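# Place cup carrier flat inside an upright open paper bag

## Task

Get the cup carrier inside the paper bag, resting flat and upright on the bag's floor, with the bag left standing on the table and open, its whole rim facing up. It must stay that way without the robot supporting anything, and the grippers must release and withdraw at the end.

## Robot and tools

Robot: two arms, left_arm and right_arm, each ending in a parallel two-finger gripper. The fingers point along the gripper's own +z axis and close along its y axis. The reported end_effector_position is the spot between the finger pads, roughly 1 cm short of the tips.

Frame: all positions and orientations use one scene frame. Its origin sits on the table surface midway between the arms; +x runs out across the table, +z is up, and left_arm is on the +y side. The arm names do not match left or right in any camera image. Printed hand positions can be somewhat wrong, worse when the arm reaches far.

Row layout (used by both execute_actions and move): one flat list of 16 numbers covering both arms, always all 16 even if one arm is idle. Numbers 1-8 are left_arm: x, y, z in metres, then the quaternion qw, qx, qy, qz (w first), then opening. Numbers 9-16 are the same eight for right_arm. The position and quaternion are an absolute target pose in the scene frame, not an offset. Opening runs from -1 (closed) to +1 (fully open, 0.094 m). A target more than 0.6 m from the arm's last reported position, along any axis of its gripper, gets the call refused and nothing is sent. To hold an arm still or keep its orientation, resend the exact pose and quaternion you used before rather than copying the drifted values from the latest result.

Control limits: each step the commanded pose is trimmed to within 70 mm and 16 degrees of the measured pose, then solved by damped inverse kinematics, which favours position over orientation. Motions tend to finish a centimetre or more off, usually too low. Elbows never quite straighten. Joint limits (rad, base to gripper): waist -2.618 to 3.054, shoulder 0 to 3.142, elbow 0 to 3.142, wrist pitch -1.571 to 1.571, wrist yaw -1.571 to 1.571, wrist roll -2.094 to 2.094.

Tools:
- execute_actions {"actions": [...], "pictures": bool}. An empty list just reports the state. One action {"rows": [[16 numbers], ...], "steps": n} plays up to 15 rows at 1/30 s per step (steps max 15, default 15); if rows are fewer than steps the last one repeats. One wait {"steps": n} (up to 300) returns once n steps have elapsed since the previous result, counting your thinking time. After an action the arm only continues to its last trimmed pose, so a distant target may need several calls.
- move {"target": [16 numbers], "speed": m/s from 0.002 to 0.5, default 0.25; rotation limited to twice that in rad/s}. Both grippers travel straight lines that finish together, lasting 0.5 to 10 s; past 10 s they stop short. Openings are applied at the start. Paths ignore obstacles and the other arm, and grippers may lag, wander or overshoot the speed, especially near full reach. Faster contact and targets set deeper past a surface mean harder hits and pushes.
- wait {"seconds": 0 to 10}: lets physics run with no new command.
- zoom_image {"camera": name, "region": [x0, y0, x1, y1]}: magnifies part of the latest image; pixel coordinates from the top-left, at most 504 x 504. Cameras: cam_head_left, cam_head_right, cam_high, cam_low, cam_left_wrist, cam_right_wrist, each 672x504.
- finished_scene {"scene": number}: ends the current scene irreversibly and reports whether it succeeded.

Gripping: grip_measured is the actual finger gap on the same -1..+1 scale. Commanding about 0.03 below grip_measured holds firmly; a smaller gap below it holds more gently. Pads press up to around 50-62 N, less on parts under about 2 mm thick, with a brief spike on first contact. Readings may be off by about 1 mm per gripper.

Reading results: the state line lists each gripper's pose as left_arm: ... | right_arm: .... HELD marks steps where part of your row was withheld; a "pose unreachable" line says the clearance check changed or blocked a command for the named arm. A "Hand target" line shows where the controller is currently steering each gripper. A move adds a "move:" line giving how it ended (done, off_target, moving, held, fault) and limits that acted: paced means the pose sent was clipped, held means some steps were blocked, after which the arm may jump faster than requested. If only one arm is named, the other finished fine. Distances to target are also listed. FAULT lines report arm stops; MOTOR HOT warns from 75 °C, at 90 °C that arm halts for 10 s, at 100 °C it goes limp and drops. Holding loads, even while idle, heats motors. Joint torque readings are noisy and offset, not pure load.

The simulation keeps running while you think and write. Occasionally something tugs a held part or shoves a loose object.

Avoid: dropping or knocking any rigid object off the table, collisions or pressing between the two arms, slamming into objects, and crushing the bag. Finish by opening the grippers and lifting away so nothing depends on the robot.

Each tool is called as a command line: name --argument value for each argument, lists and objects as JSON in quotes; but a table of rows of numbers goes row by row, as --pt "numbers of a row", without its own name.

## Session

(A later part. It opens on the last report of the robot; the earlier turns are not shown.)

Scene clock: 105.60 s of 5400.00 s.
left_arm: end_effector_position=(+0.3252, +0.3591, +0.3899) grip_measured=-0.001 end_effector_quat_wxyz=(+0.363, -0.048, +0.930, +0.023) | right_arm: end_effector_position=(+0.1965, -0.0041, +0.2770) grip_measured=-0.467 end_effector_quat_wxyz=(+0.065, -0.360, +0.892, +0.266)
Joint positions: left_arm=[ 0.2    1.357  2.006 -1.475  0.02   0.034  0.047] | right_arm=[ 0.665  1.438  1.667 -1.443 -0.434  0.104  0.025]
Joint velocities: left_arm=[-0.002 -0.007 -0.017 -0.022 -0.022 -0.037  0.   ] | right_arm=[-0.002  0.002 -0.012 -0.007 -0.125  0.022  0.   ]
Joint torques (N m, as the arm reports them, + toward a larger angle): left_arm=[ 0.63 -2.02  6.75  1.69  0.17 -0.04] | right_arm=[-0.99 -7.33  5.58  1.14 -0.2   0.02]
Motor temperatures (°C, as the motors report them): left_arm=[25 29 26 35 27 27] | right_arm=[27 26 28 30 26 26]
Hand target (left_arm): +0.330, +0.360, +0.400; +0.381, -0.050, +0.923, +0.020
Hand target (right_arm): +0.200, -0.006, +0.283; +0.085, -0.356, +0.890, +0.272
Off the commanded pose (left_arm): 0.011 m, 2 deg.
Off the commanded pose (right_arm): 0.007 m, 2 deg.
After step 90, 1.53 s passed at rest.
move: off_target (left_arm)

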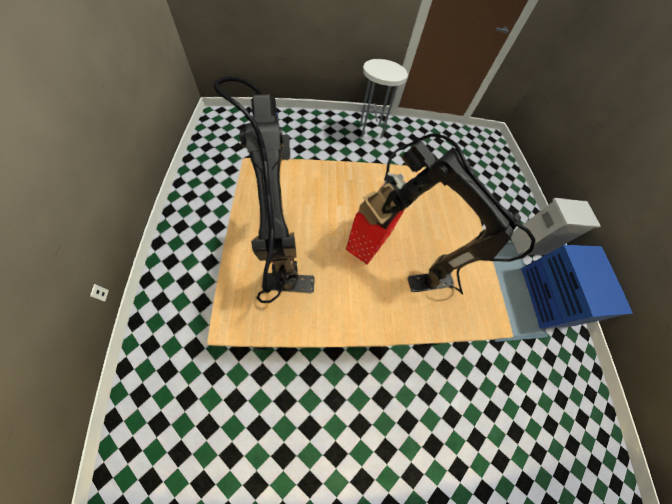

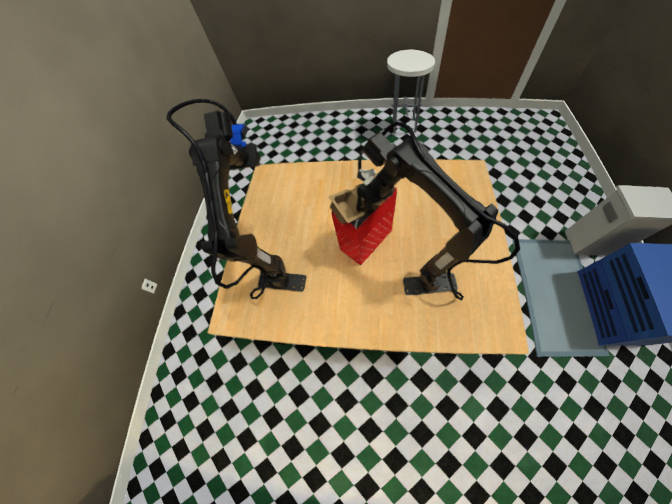

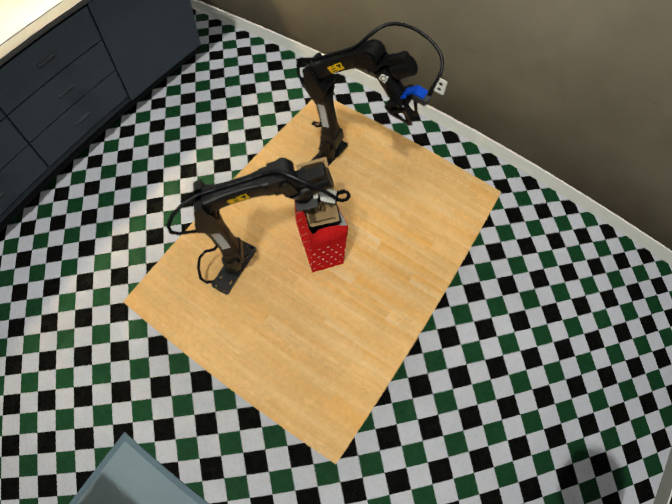

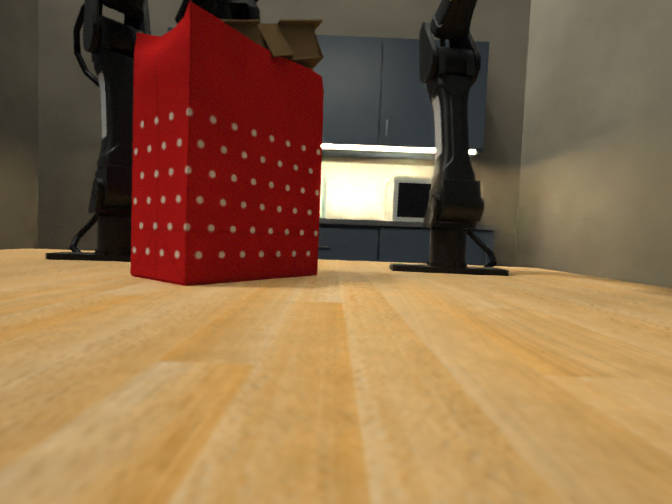

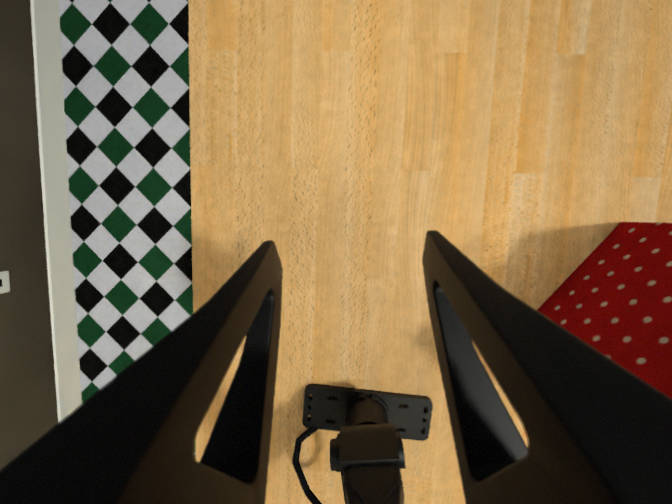

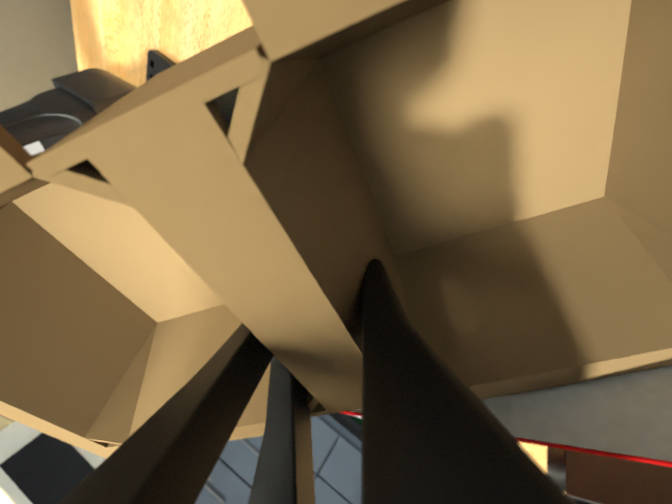

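move --target '[0.33,0.36,0.4,0.38,-0.05,0.92,0.02,0,0.224,-0.024,0.274,0.05,-0.372,0.891,0.255,-0.51]' --speed 0.05

zoom_image --camera "cam_high" --region '[260,130,400,280]'

zoom_image --camera "cam_head_left" --region '[330,140,450,260]'

Scene clock: 109.50 s of 5400.00 s.
left_arm: end_effector_position=(+0.3252, +0.3591, +0.3899) grip_measured=-0.001 end_effector_quat_wxyz=(+0.363, -0.048, +0.930, +0.023) | right_arm: end_effector_position=(+0.2222, -0.0250, +0.2689) grip_measured=-0.467 end_effector_quat_wxyz=(+0.050, -0.370, +0.894, +0.249)
Joint positions: left_arm=[ 0.2    1.357  2.006 -1.475  0.02   0.034  0.047] | right_arm=[ 0.542  1.505  1.717 -1.532 -0.452 -0.059  0.025]
Joint velocities: left_arm=[ 0.002  0.007  0.007  0.007 -0.051 -0.022 -0.001] | right_arm=[-0.022  0.017  0.002 -0.037  0.051 -0.066 -0.001]
Joint torques (N m, as the arm reports them, + toward a larger angle): left_arm=[ 0.61 -1.98  6.82  1.68  0.16  0.  ] | right_arm=[-1.   -4.4   9.3   0.56 -0.46 -0.11]
Motor temperatures (°C, as the motors report them): left_arm=[25 29 26 35 27 27] | right_arm=[27 26 28 30 26 26]
Hand target (left_arm): +0.330, +0.360, +0.400; +0.381, -0.050, +0.923, +0.020
Hand target (right_arm): +0.224, -0.024, +0.274; +0.051, -0.371, +0.891, +0.256
Off the commanded pose (left_arm): 0.011 m, 2 deg.
Off the commanded pose (right_arm): 0.005 m, 1 deg.
move: off_target (left_arm)

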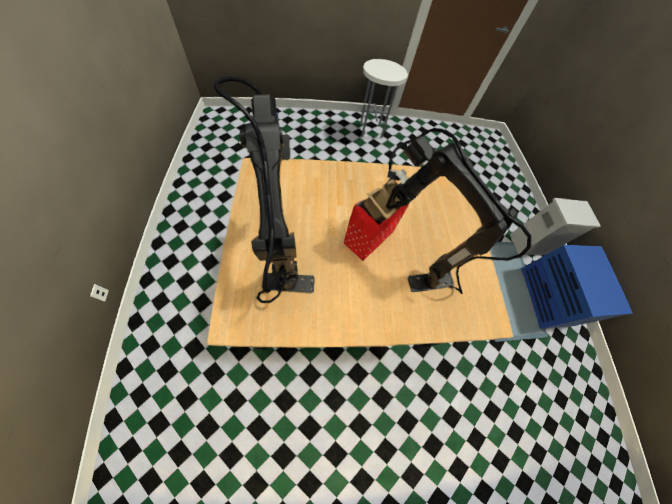

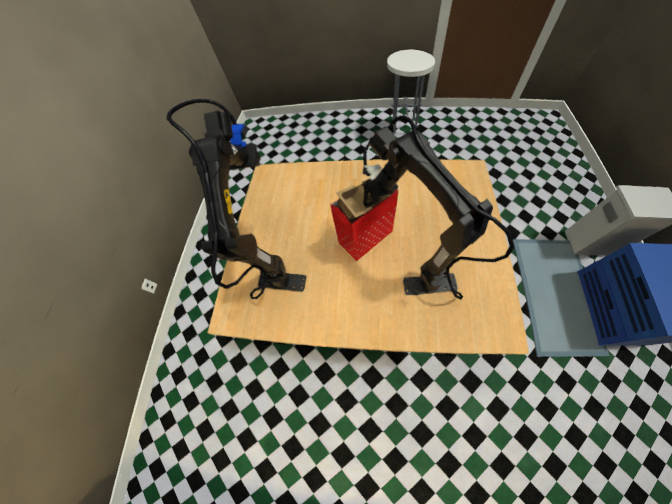

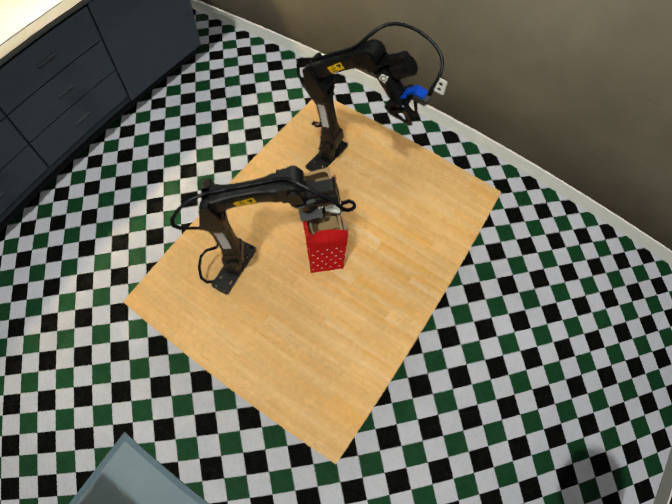

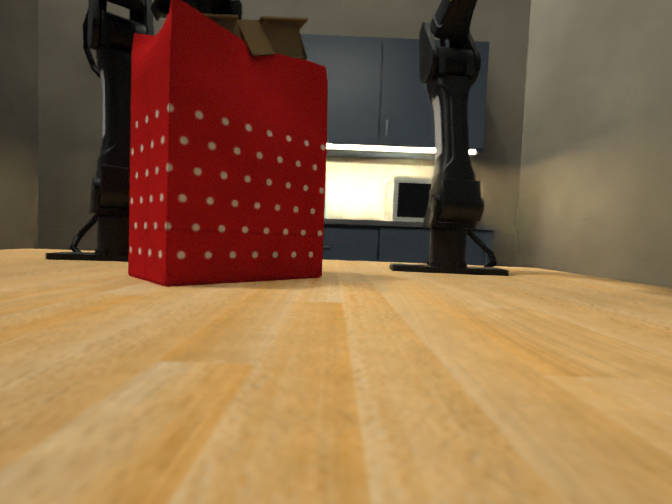

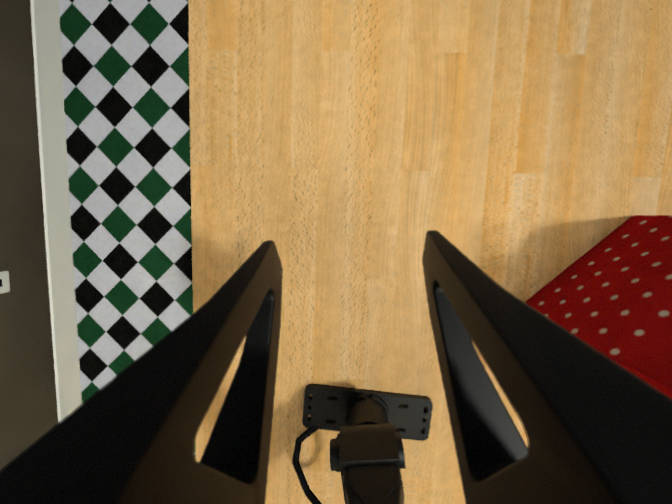

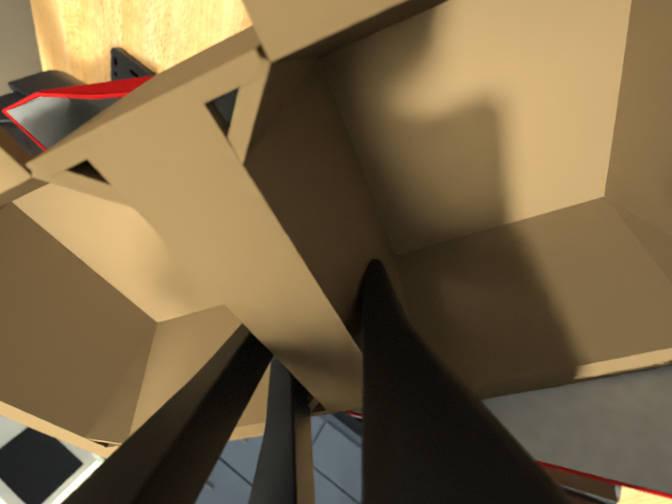

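Region (260, 130, 400, 280) of cam_high's 672x504 image, scaled by 3.360, with more detail than that image has; it fills the left 470 columns of this view, and the rest is white.

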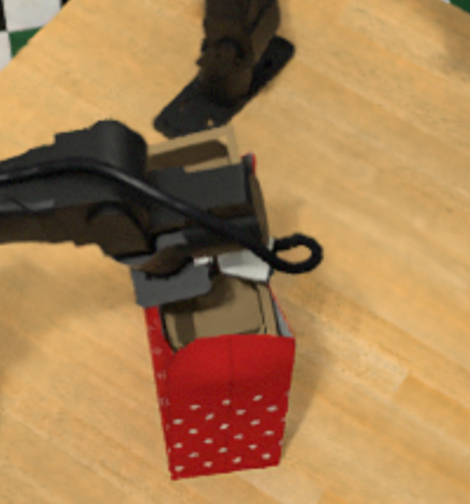

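Region (330, 140, 450, 260) of cam_head_left's 672x504 image, scaled by 4.200, with more detail than that image has.

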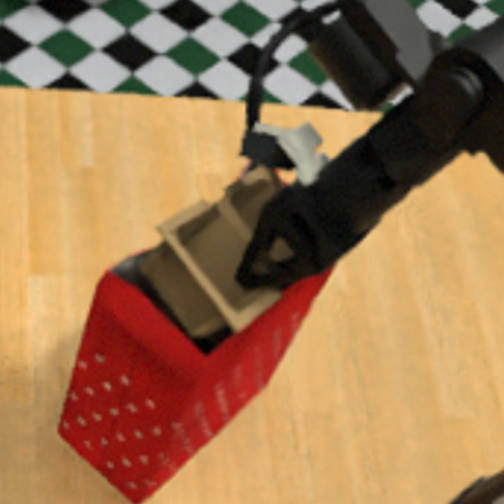

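move --target '[0.33,0.36,0.4,0.38,-0.05,0.92,0.02,0,0.213,-0.016,0.30,0.1,-0.285,0.917,0.26,-0.51]' --speed 0.05

zoom_image --camera "cam_high" --region '[260,130,400,280]'

zoom_image --camera "cam_head_left" --region '[330,140,450,260]'

Scene clock: 115.53 s of 5400.00 s.
left_arm: end_effector_position=(+0.3252, +0.3591, +0.3899) grip_measured=-0.001 end_effector_quat_wxyz=(+0.363, -0.048, +0.930, +0.023) | right_arm: end_effector_position=(+0.2128, -0.0195, +0.2830) grip_measured=-0.467 end_effector_quat_wxyz=(+0.066, -0.279, +0.926, +0.245)
Joint positions: left_arm=[ 0.2    1.357  2.006 -1.475  0.02   0.034  0.047] | right_arm=[ 0.619  1.445  1.717 -1.488 -0.38   0.229  0.025]
Joint velocities: left_arm=[-0.007 -0.012  0.007 -0.007 -0.007 -0.081 -0.   ] | right_arm=[-0.012  0.002  0.012  0.051 -0.007  0.037 -0.   ]
Joint torques (N m, as the arm reports them, + toward a larger angle): left_arm=[ 0.58 -2.12  6.76  1.71  0.16 -0.03] | right_arm=[ 1.12 -7.46  8.71  1.17 -0.19  0.02]
Motor temperatures (°C, as the motors report them): left_arm=[25 28 26 35 27 27] | right_arm=[27 26 28 29 26 26]
Hand target (left_arm): +0.330, +0.360, +0.400; +0.381, -0.050, +0.923, +0.020
Hand target (right_arm): +0.213, -0.016, +0.300; +0.099, -0.286, +0.917, +0.260
Off the commanded pose (left_arm): 0.011 m, 2 deg.
Off the commanded pose (right_arm): 0.017 m, 4 deg.
After step 90, 0.67 s passed at rest.
move: off_target (left_arm, right_arm)

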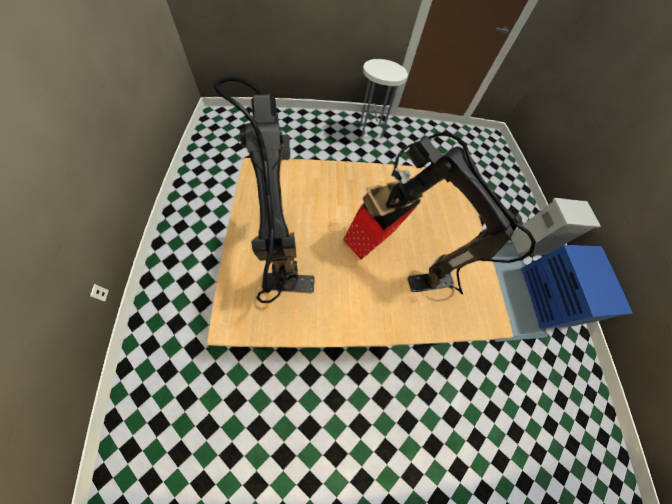

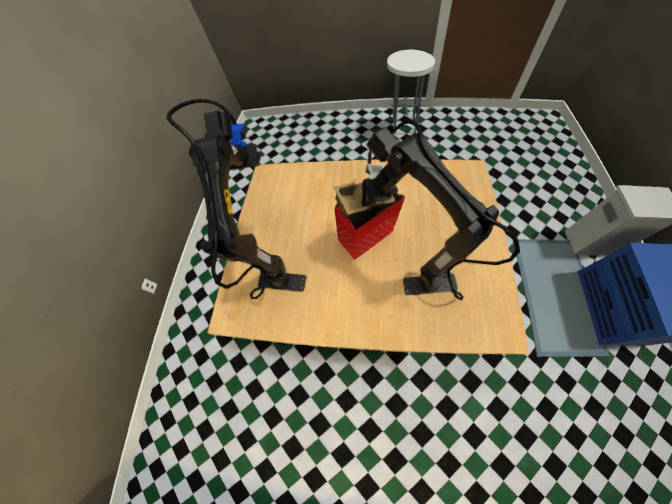

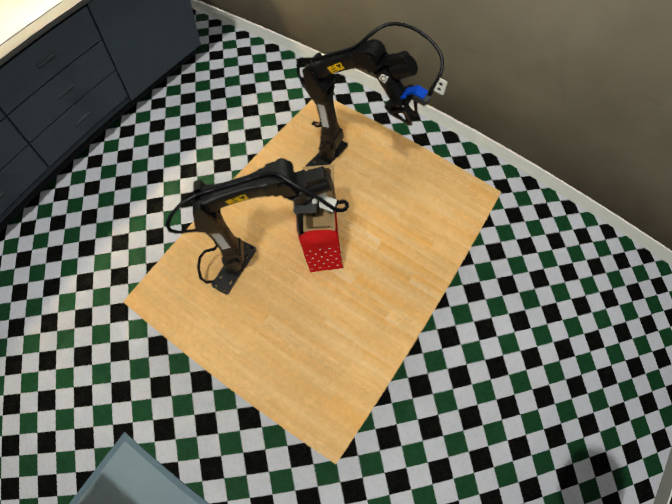

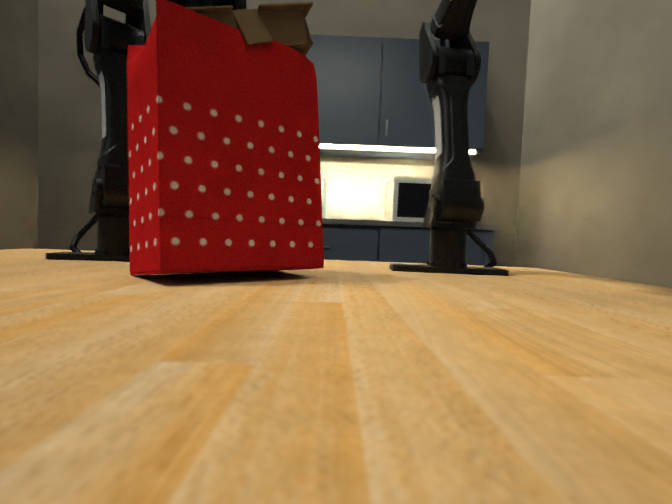

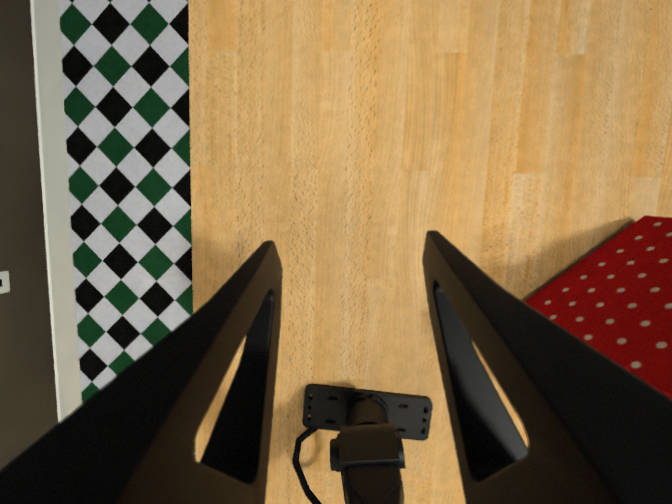

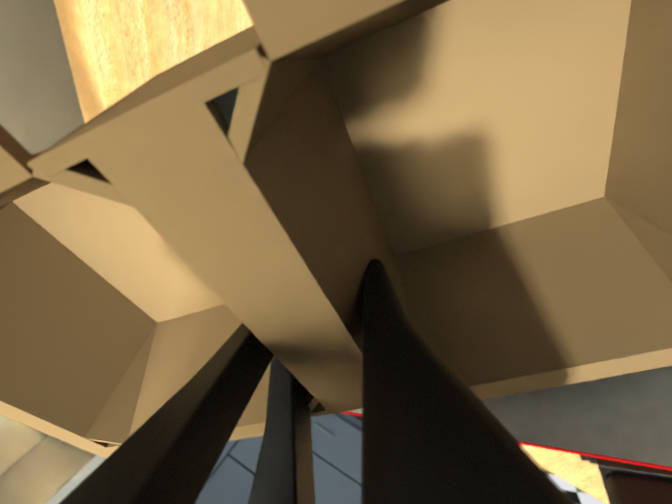

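Region (260, 130, 400, 280) of cam_high's 672x504 image, scaled by 3.360, with more detail than that image has; it fills the left 470 columns of this view, and the rest is white.

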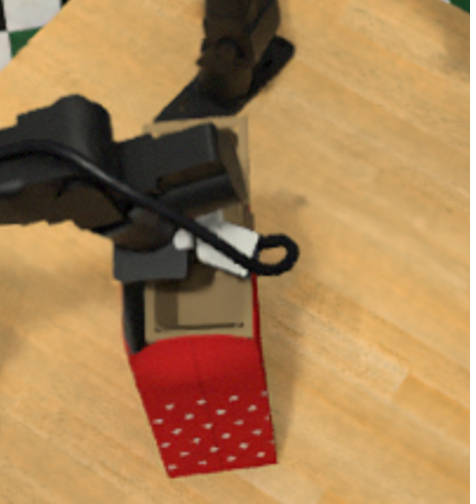

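Region (330, 140, 450, 260) of cam_head_left's 672x504 image, scaled by 4.200, with more detail than that image has.

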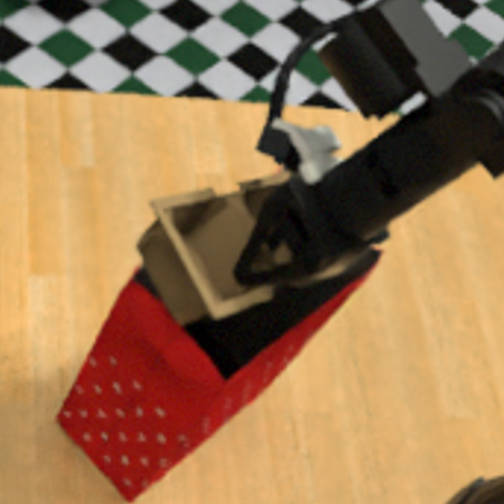

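The side tab has hooked the rim. I'll move outward and up to free it.

move --target '[0.33,0.36,0.4,0.38,-0.05,0.92,0.02,0,0.23,0.005,0.325,0.13,-0.28,0.912,0.27,-0.51]' --speed 0.05

zoom_image --camera "cam_high" --region '[260,130,400,280]'

zoom_image --camera "cam_head_left" --region '[330,140,450,260]'

Scene clock: 123.83 s of 5400.00 s.
left_arm: end_effector_position=(+0.3252, +0.3591, +0.3899) grip_measured=-0.001 end_effector_quat_wxyz=(+0.363, -0.048, +0.930, +0.023) | right_arm: end_effector_position=(+0.2254, -0.0032, +0.3160) grip_measured=-0.467 end_effector_quat_wxyz=(+0.111, -0.275, +0.919, +0.262)
Joint positions: left_arm=[ 0.2    1.357  2.006 -1.475  0.02   0.034  0.047] | right_arm=[ 0.643  1.491  1.87  -1.486 -0.355  0.272  0.025]
Joint velocities: left_arm=[ 0.017 -0.002  0.027  0.007 -0.081  0.081 -0.001] | right_arm=[ 0.007  0.012 -0.007 -0.11   0.066 -0.007  0.   ]
Joint torques (N m, as the arm reports them, + toward a larger angle): left_arm=[ 0.57 -2.02  6.76  1.71  0.15 -0.02] | right_arm=[ 1.1  -4.09  9.3   1.36 -0.15  0.03]
Motor temperatures (°C, as the motors report them): left_arm=[25 28 26 35 27 27] | right_arm=[27 26 29 30 26 26]
Hand target (left_arm): +0.330, +0.360, +0.400; +0.381, -0.050, +0.923, +0.020
Hand target (right_arm): +0.230, +0.005, +0.325; +0.130, -0.281, +0.912, +0.270
Off the commanded pose (left_arm): 0.011 m, 2 deg.
Off the commanded pose (right_arm): 0.013 m, 3 deg.
After step 90, 3.63 s passed at rest.
move: off_target (left_arm, right_arm)

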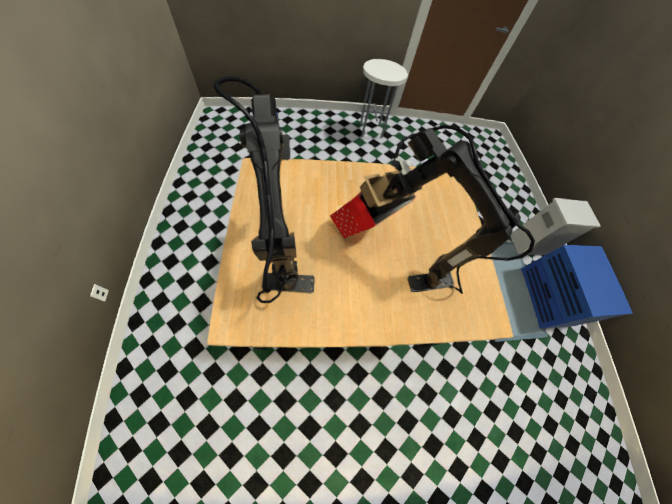

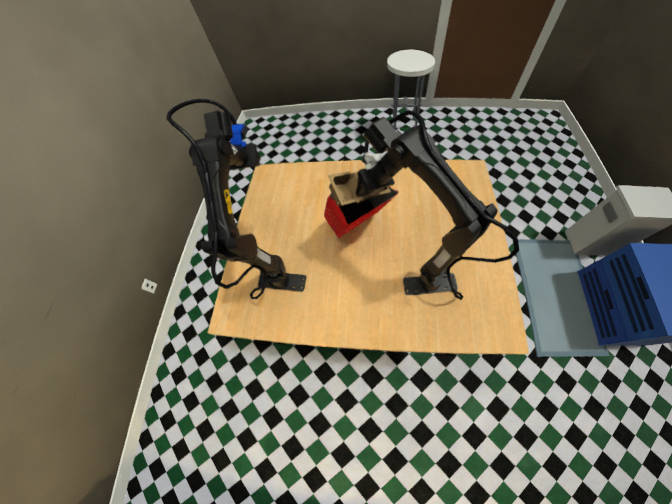

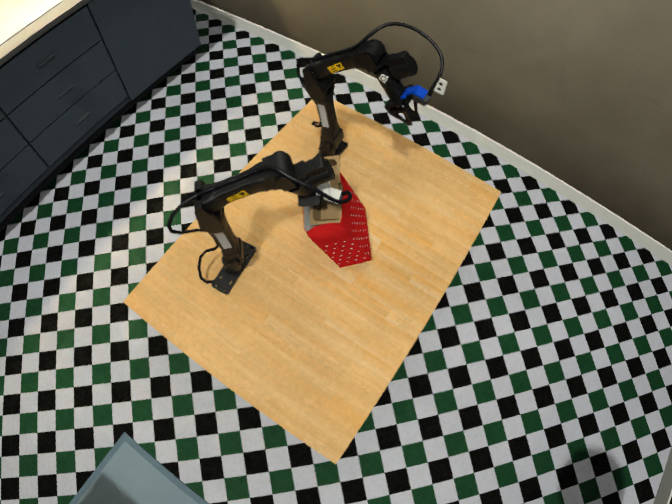

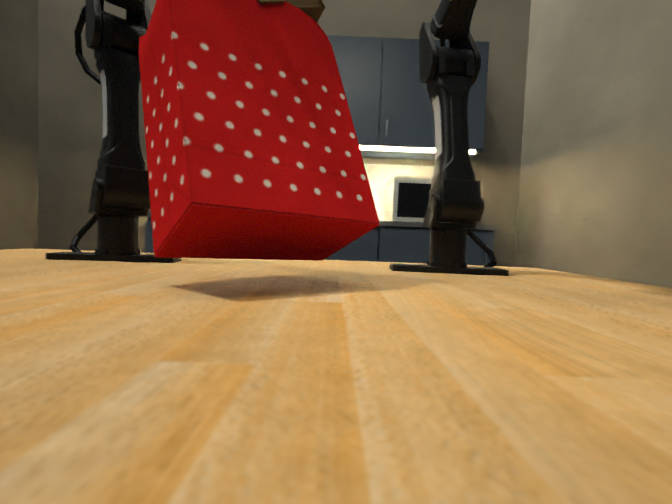

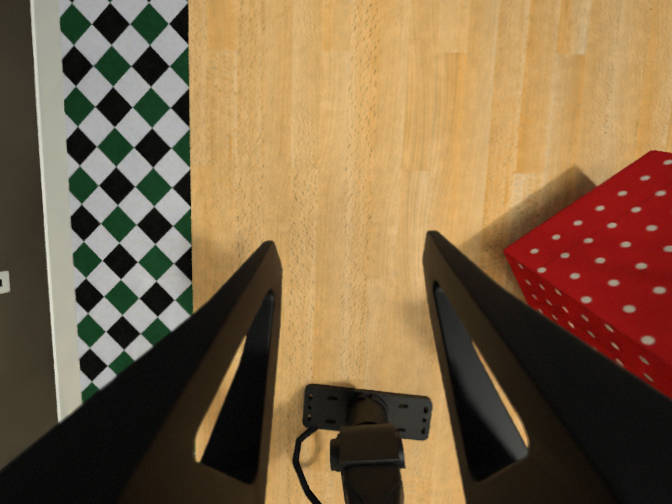

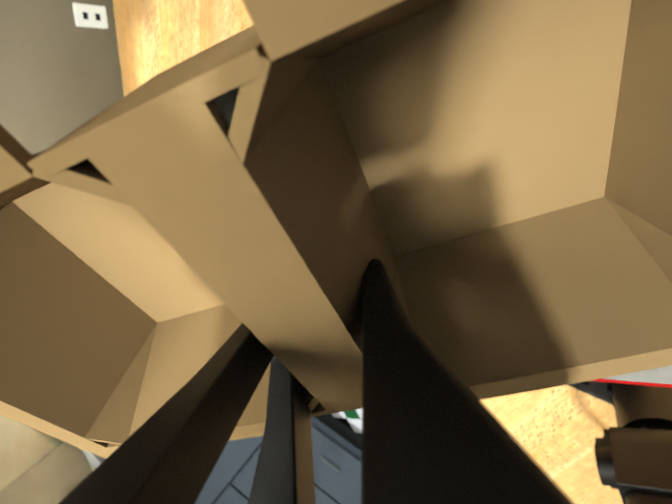

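Region (260, 130, 400, 280) of cam_high's 672x504 image, scaled by 3.360, with more detail than that image has; it fills the left 470 columns of this view, and the rest is white.

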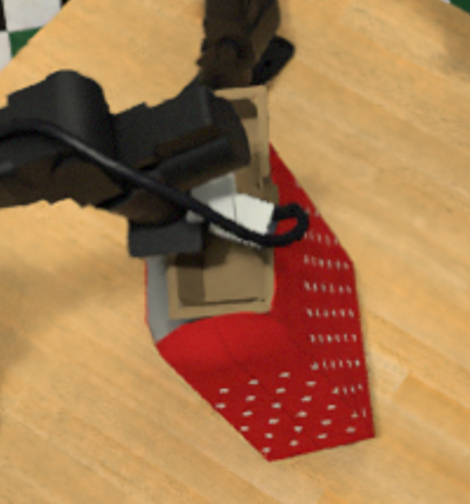

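Region (330, 140, 450, 260) of cam_head_left's 672x504 image, scaled by 4.200, with more detail than that image has.

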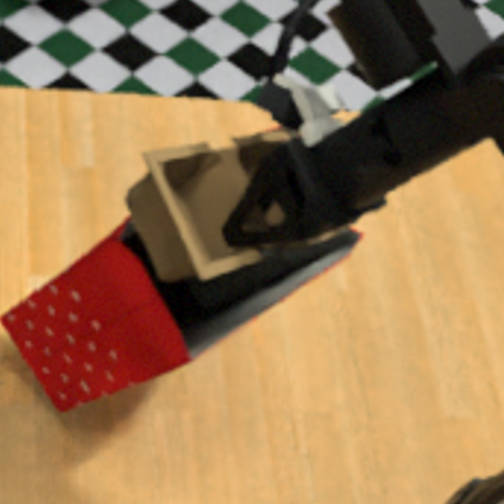

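move --target '[0.33,0.36,0.4,0.38,-0.05,0.92,0.02,0,0.18,-0.055,0.30,0.085,-0.356,0.89,0.272,-0.51]' --speed 0.07

move --target '[0.33,0.36,0.4,0.38,-0.05,0.92,0.02,0,0.225,-0.01,0.275,0.06,-0.365,0.892,0.26,-0.51]' --speed 0.05

Scene clock: 130.57 s of 5400.00 s.
left_arm: end_effector_position=(+0.3252, +0.3591, +0.3899) grip_measured=-0.001 end_effector_quat_wxyz=(+0.363, -0.048, +0.930, +0.023) | right_arm: end_effector_position=(+0.1851, -0.0511, +0.2973) grip_measured=-0.467 end_effector_quat_wxyz=(+0.087, -0.351, +0.893, +0.266)
Joint positions: left_arm=[ 0.2    1.357  2.006 -1.475  0.02   0.034  0.047] | right_arm=[ 0.551  1.31   1.657 -1.563 -0.454  0.01   0.025]
Joint velocities: left_arm=[ 0.007  0.012 -0.017 -0.022  0.007 -0.007  0.001] | right_arm=[ 0.002  0.002 -0.007 -0.037  0.022  0.022 -0.   ]
Joint torques (N m, as the arm reports them, + toward a larger angle): left_arm=[ 0.48 -2.01  6.73  1.7   0.17 -0.03] | right_arm=[-1.1  -5.51  5.07  0.82 -0.47 -0.11]
Motor temperatures (°C, as the motors report them): left_arm=[25 28 26 36 27 27] | right_arm=[27 26 29 30 26 26]
Hand target (left_arm): +0.330, +0.360, +0.400; +0.381, -0.050, +0.923, +0.020
Hand target (right_arm): +0.180, -0.055, +0.301; +0.092, -0.353, +0.890, +0.275
Off the commanded pose (left_arm): 0.011 m, 2 deg.
Off the commanded pose (right_arm): 0.007 m, 1 deg.
joint sent to its limit (right arm) — the command would take joint 4 (wrist pitch) past its lower limit, so that joint was sent only as far as its limit.
move: off_target (left_arm)

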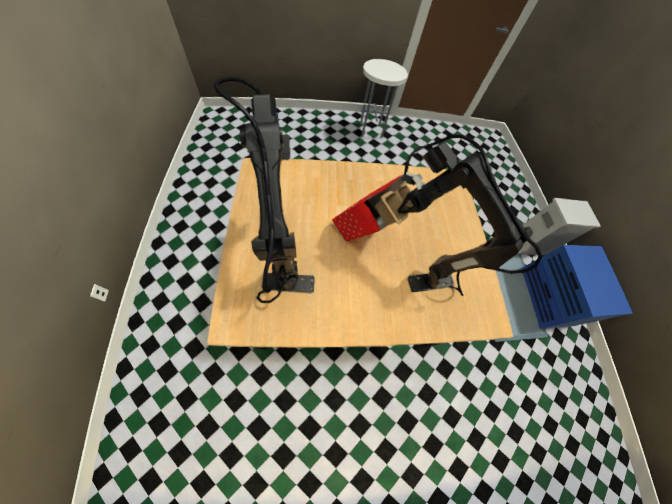

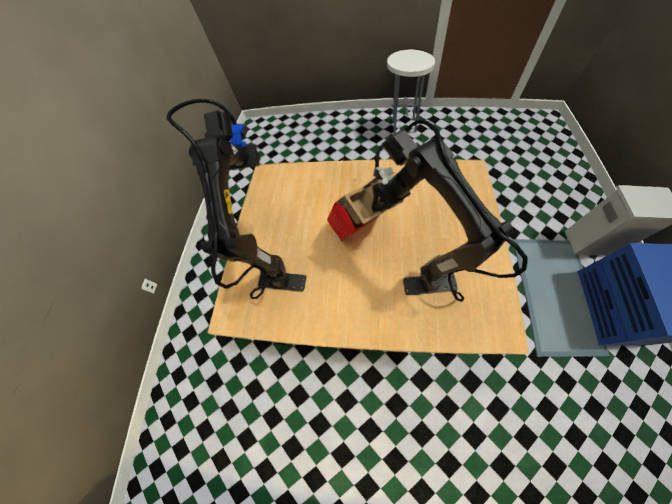

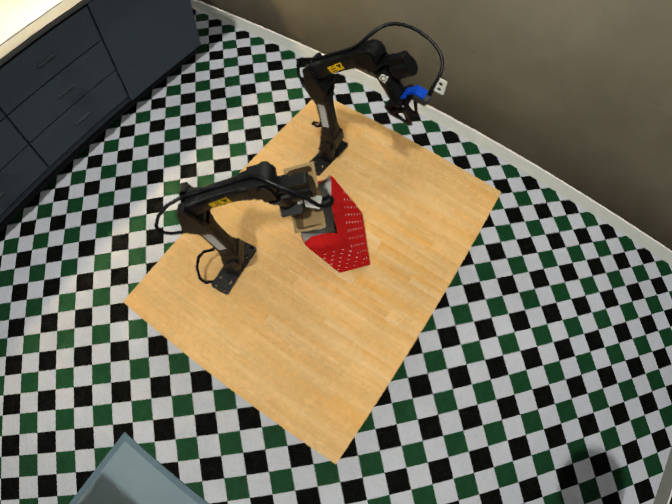

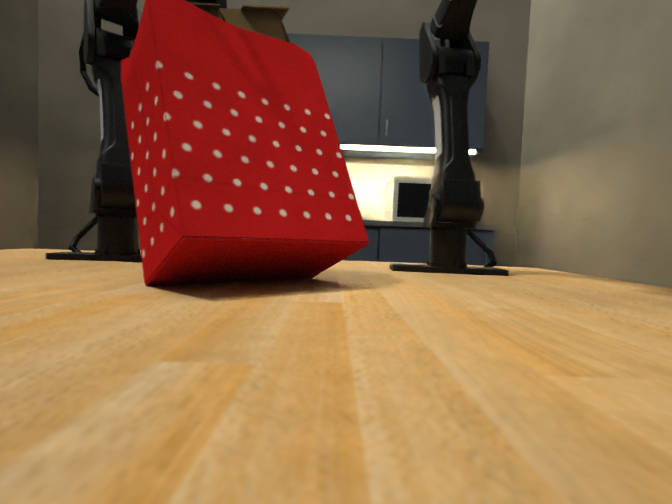

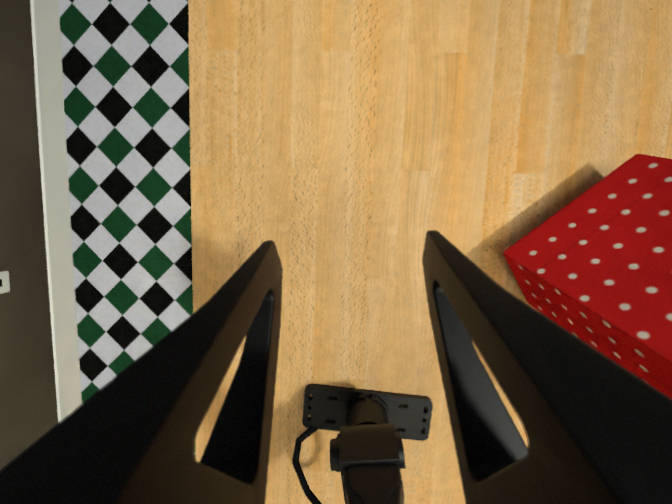

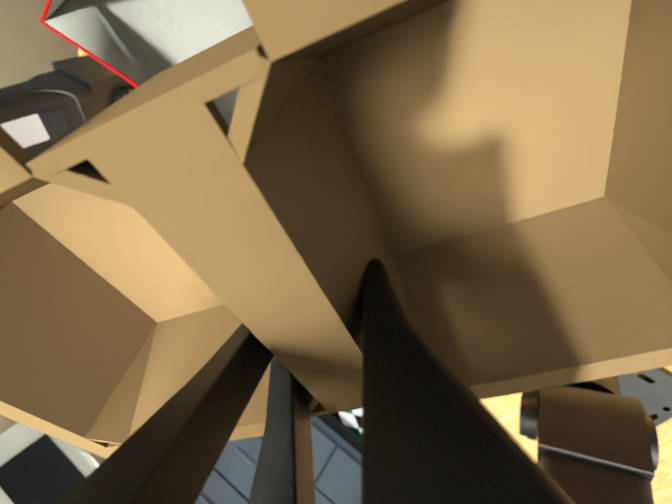

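Scene clock: 132.23 s of 5400.00 s.
left_arm: end_effector_position=(+0.3252, +0.3590, +0.3899) grip_measured=-0.001 end_effector_quat_wxyz=(+0.363, -0.048, +0.930, +0.023) | right_arm: end_effector_position=(+0.2206, -0.0188, +0.2681) grip_measured=-0.467 end_effector_quat_wxyz=(+0.044, -0.351, +0.901, +0.252)
Joint positions: left_arm=[ 0.2    1.357  2.006 -1.475  0.02   0.034  0.047] | right_arm=[ 0.562  1.509  1.715 -1.515 -0.453  0.004  0.025]
Joint velocities: left_arm=[ 0.002 -0.017 -0.007 -0.051  0.037 -0.051  0.001] | right_arm=[-0.007  0.027 -0.007 -0.095 -0.007 -0.051 -0.001]
Joint torques (N m, as the arm reports them, + toward a larger angle): left_arm=[ 0.64 -1.96  6.76  1.72  0.16 -0.05] | right_arm=[ 1.15 -4.67  9.23  0.93 -0.31 -0.09]
Motor temperatures (°C, as the motors report them): left_arm=[25 28 26 36 27 27] | right_arm=[27 26 29 30 26 26]
Hand target (left_arm): +0.330, +0.360, +0.400; +0.381, -0.050, +0.923, +0.020
Hand target (right_arm): +0.224, -0.010, +0.275; +0.060, -0.365, +0.892, +0.260
Off the commanded pose (left_arm): 0.011 m, 2 deg.
Off the commanded pose (right_arm): 0.012 m, 3 deg.
move: off_target (left_arm, right_arm)

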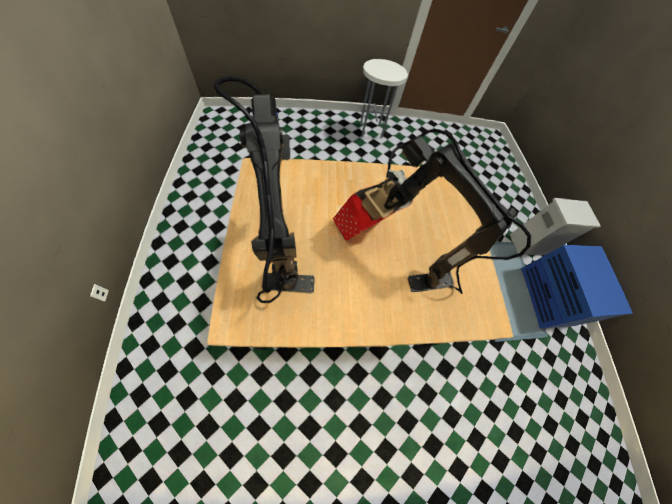

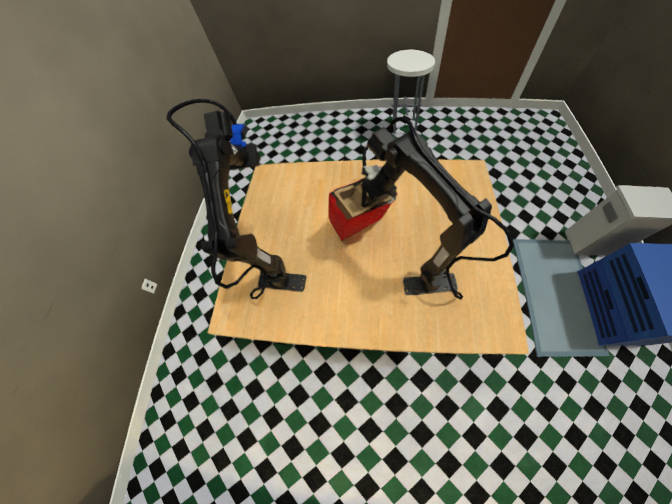

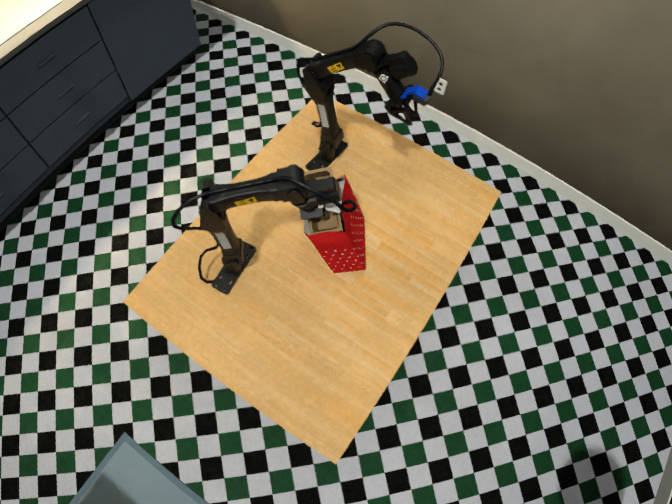

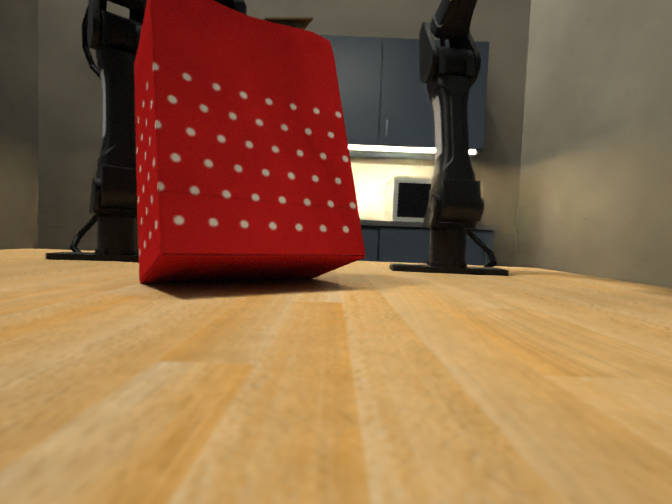

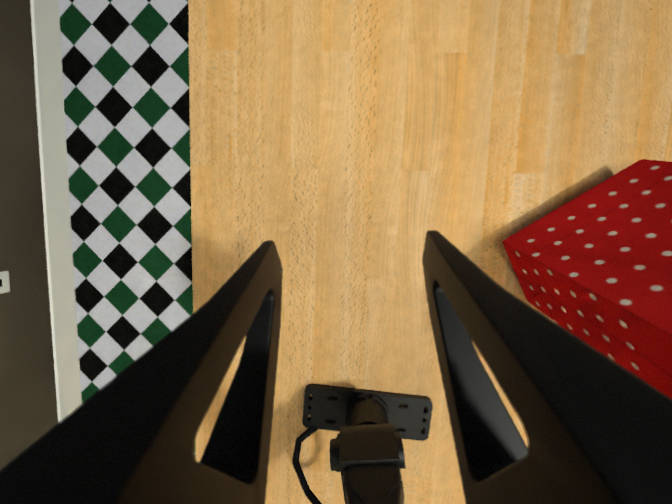

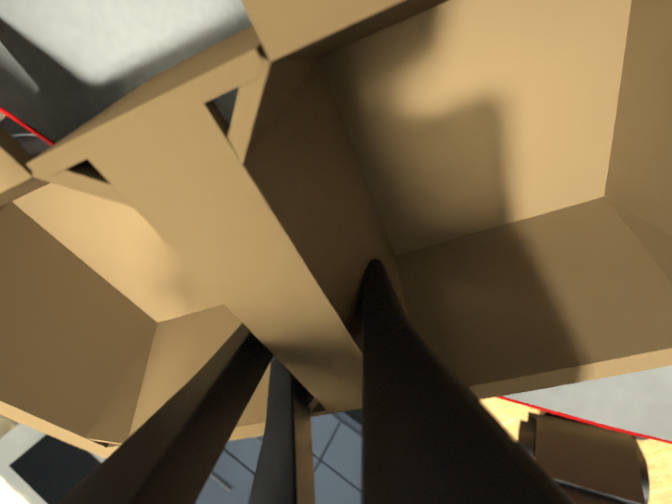

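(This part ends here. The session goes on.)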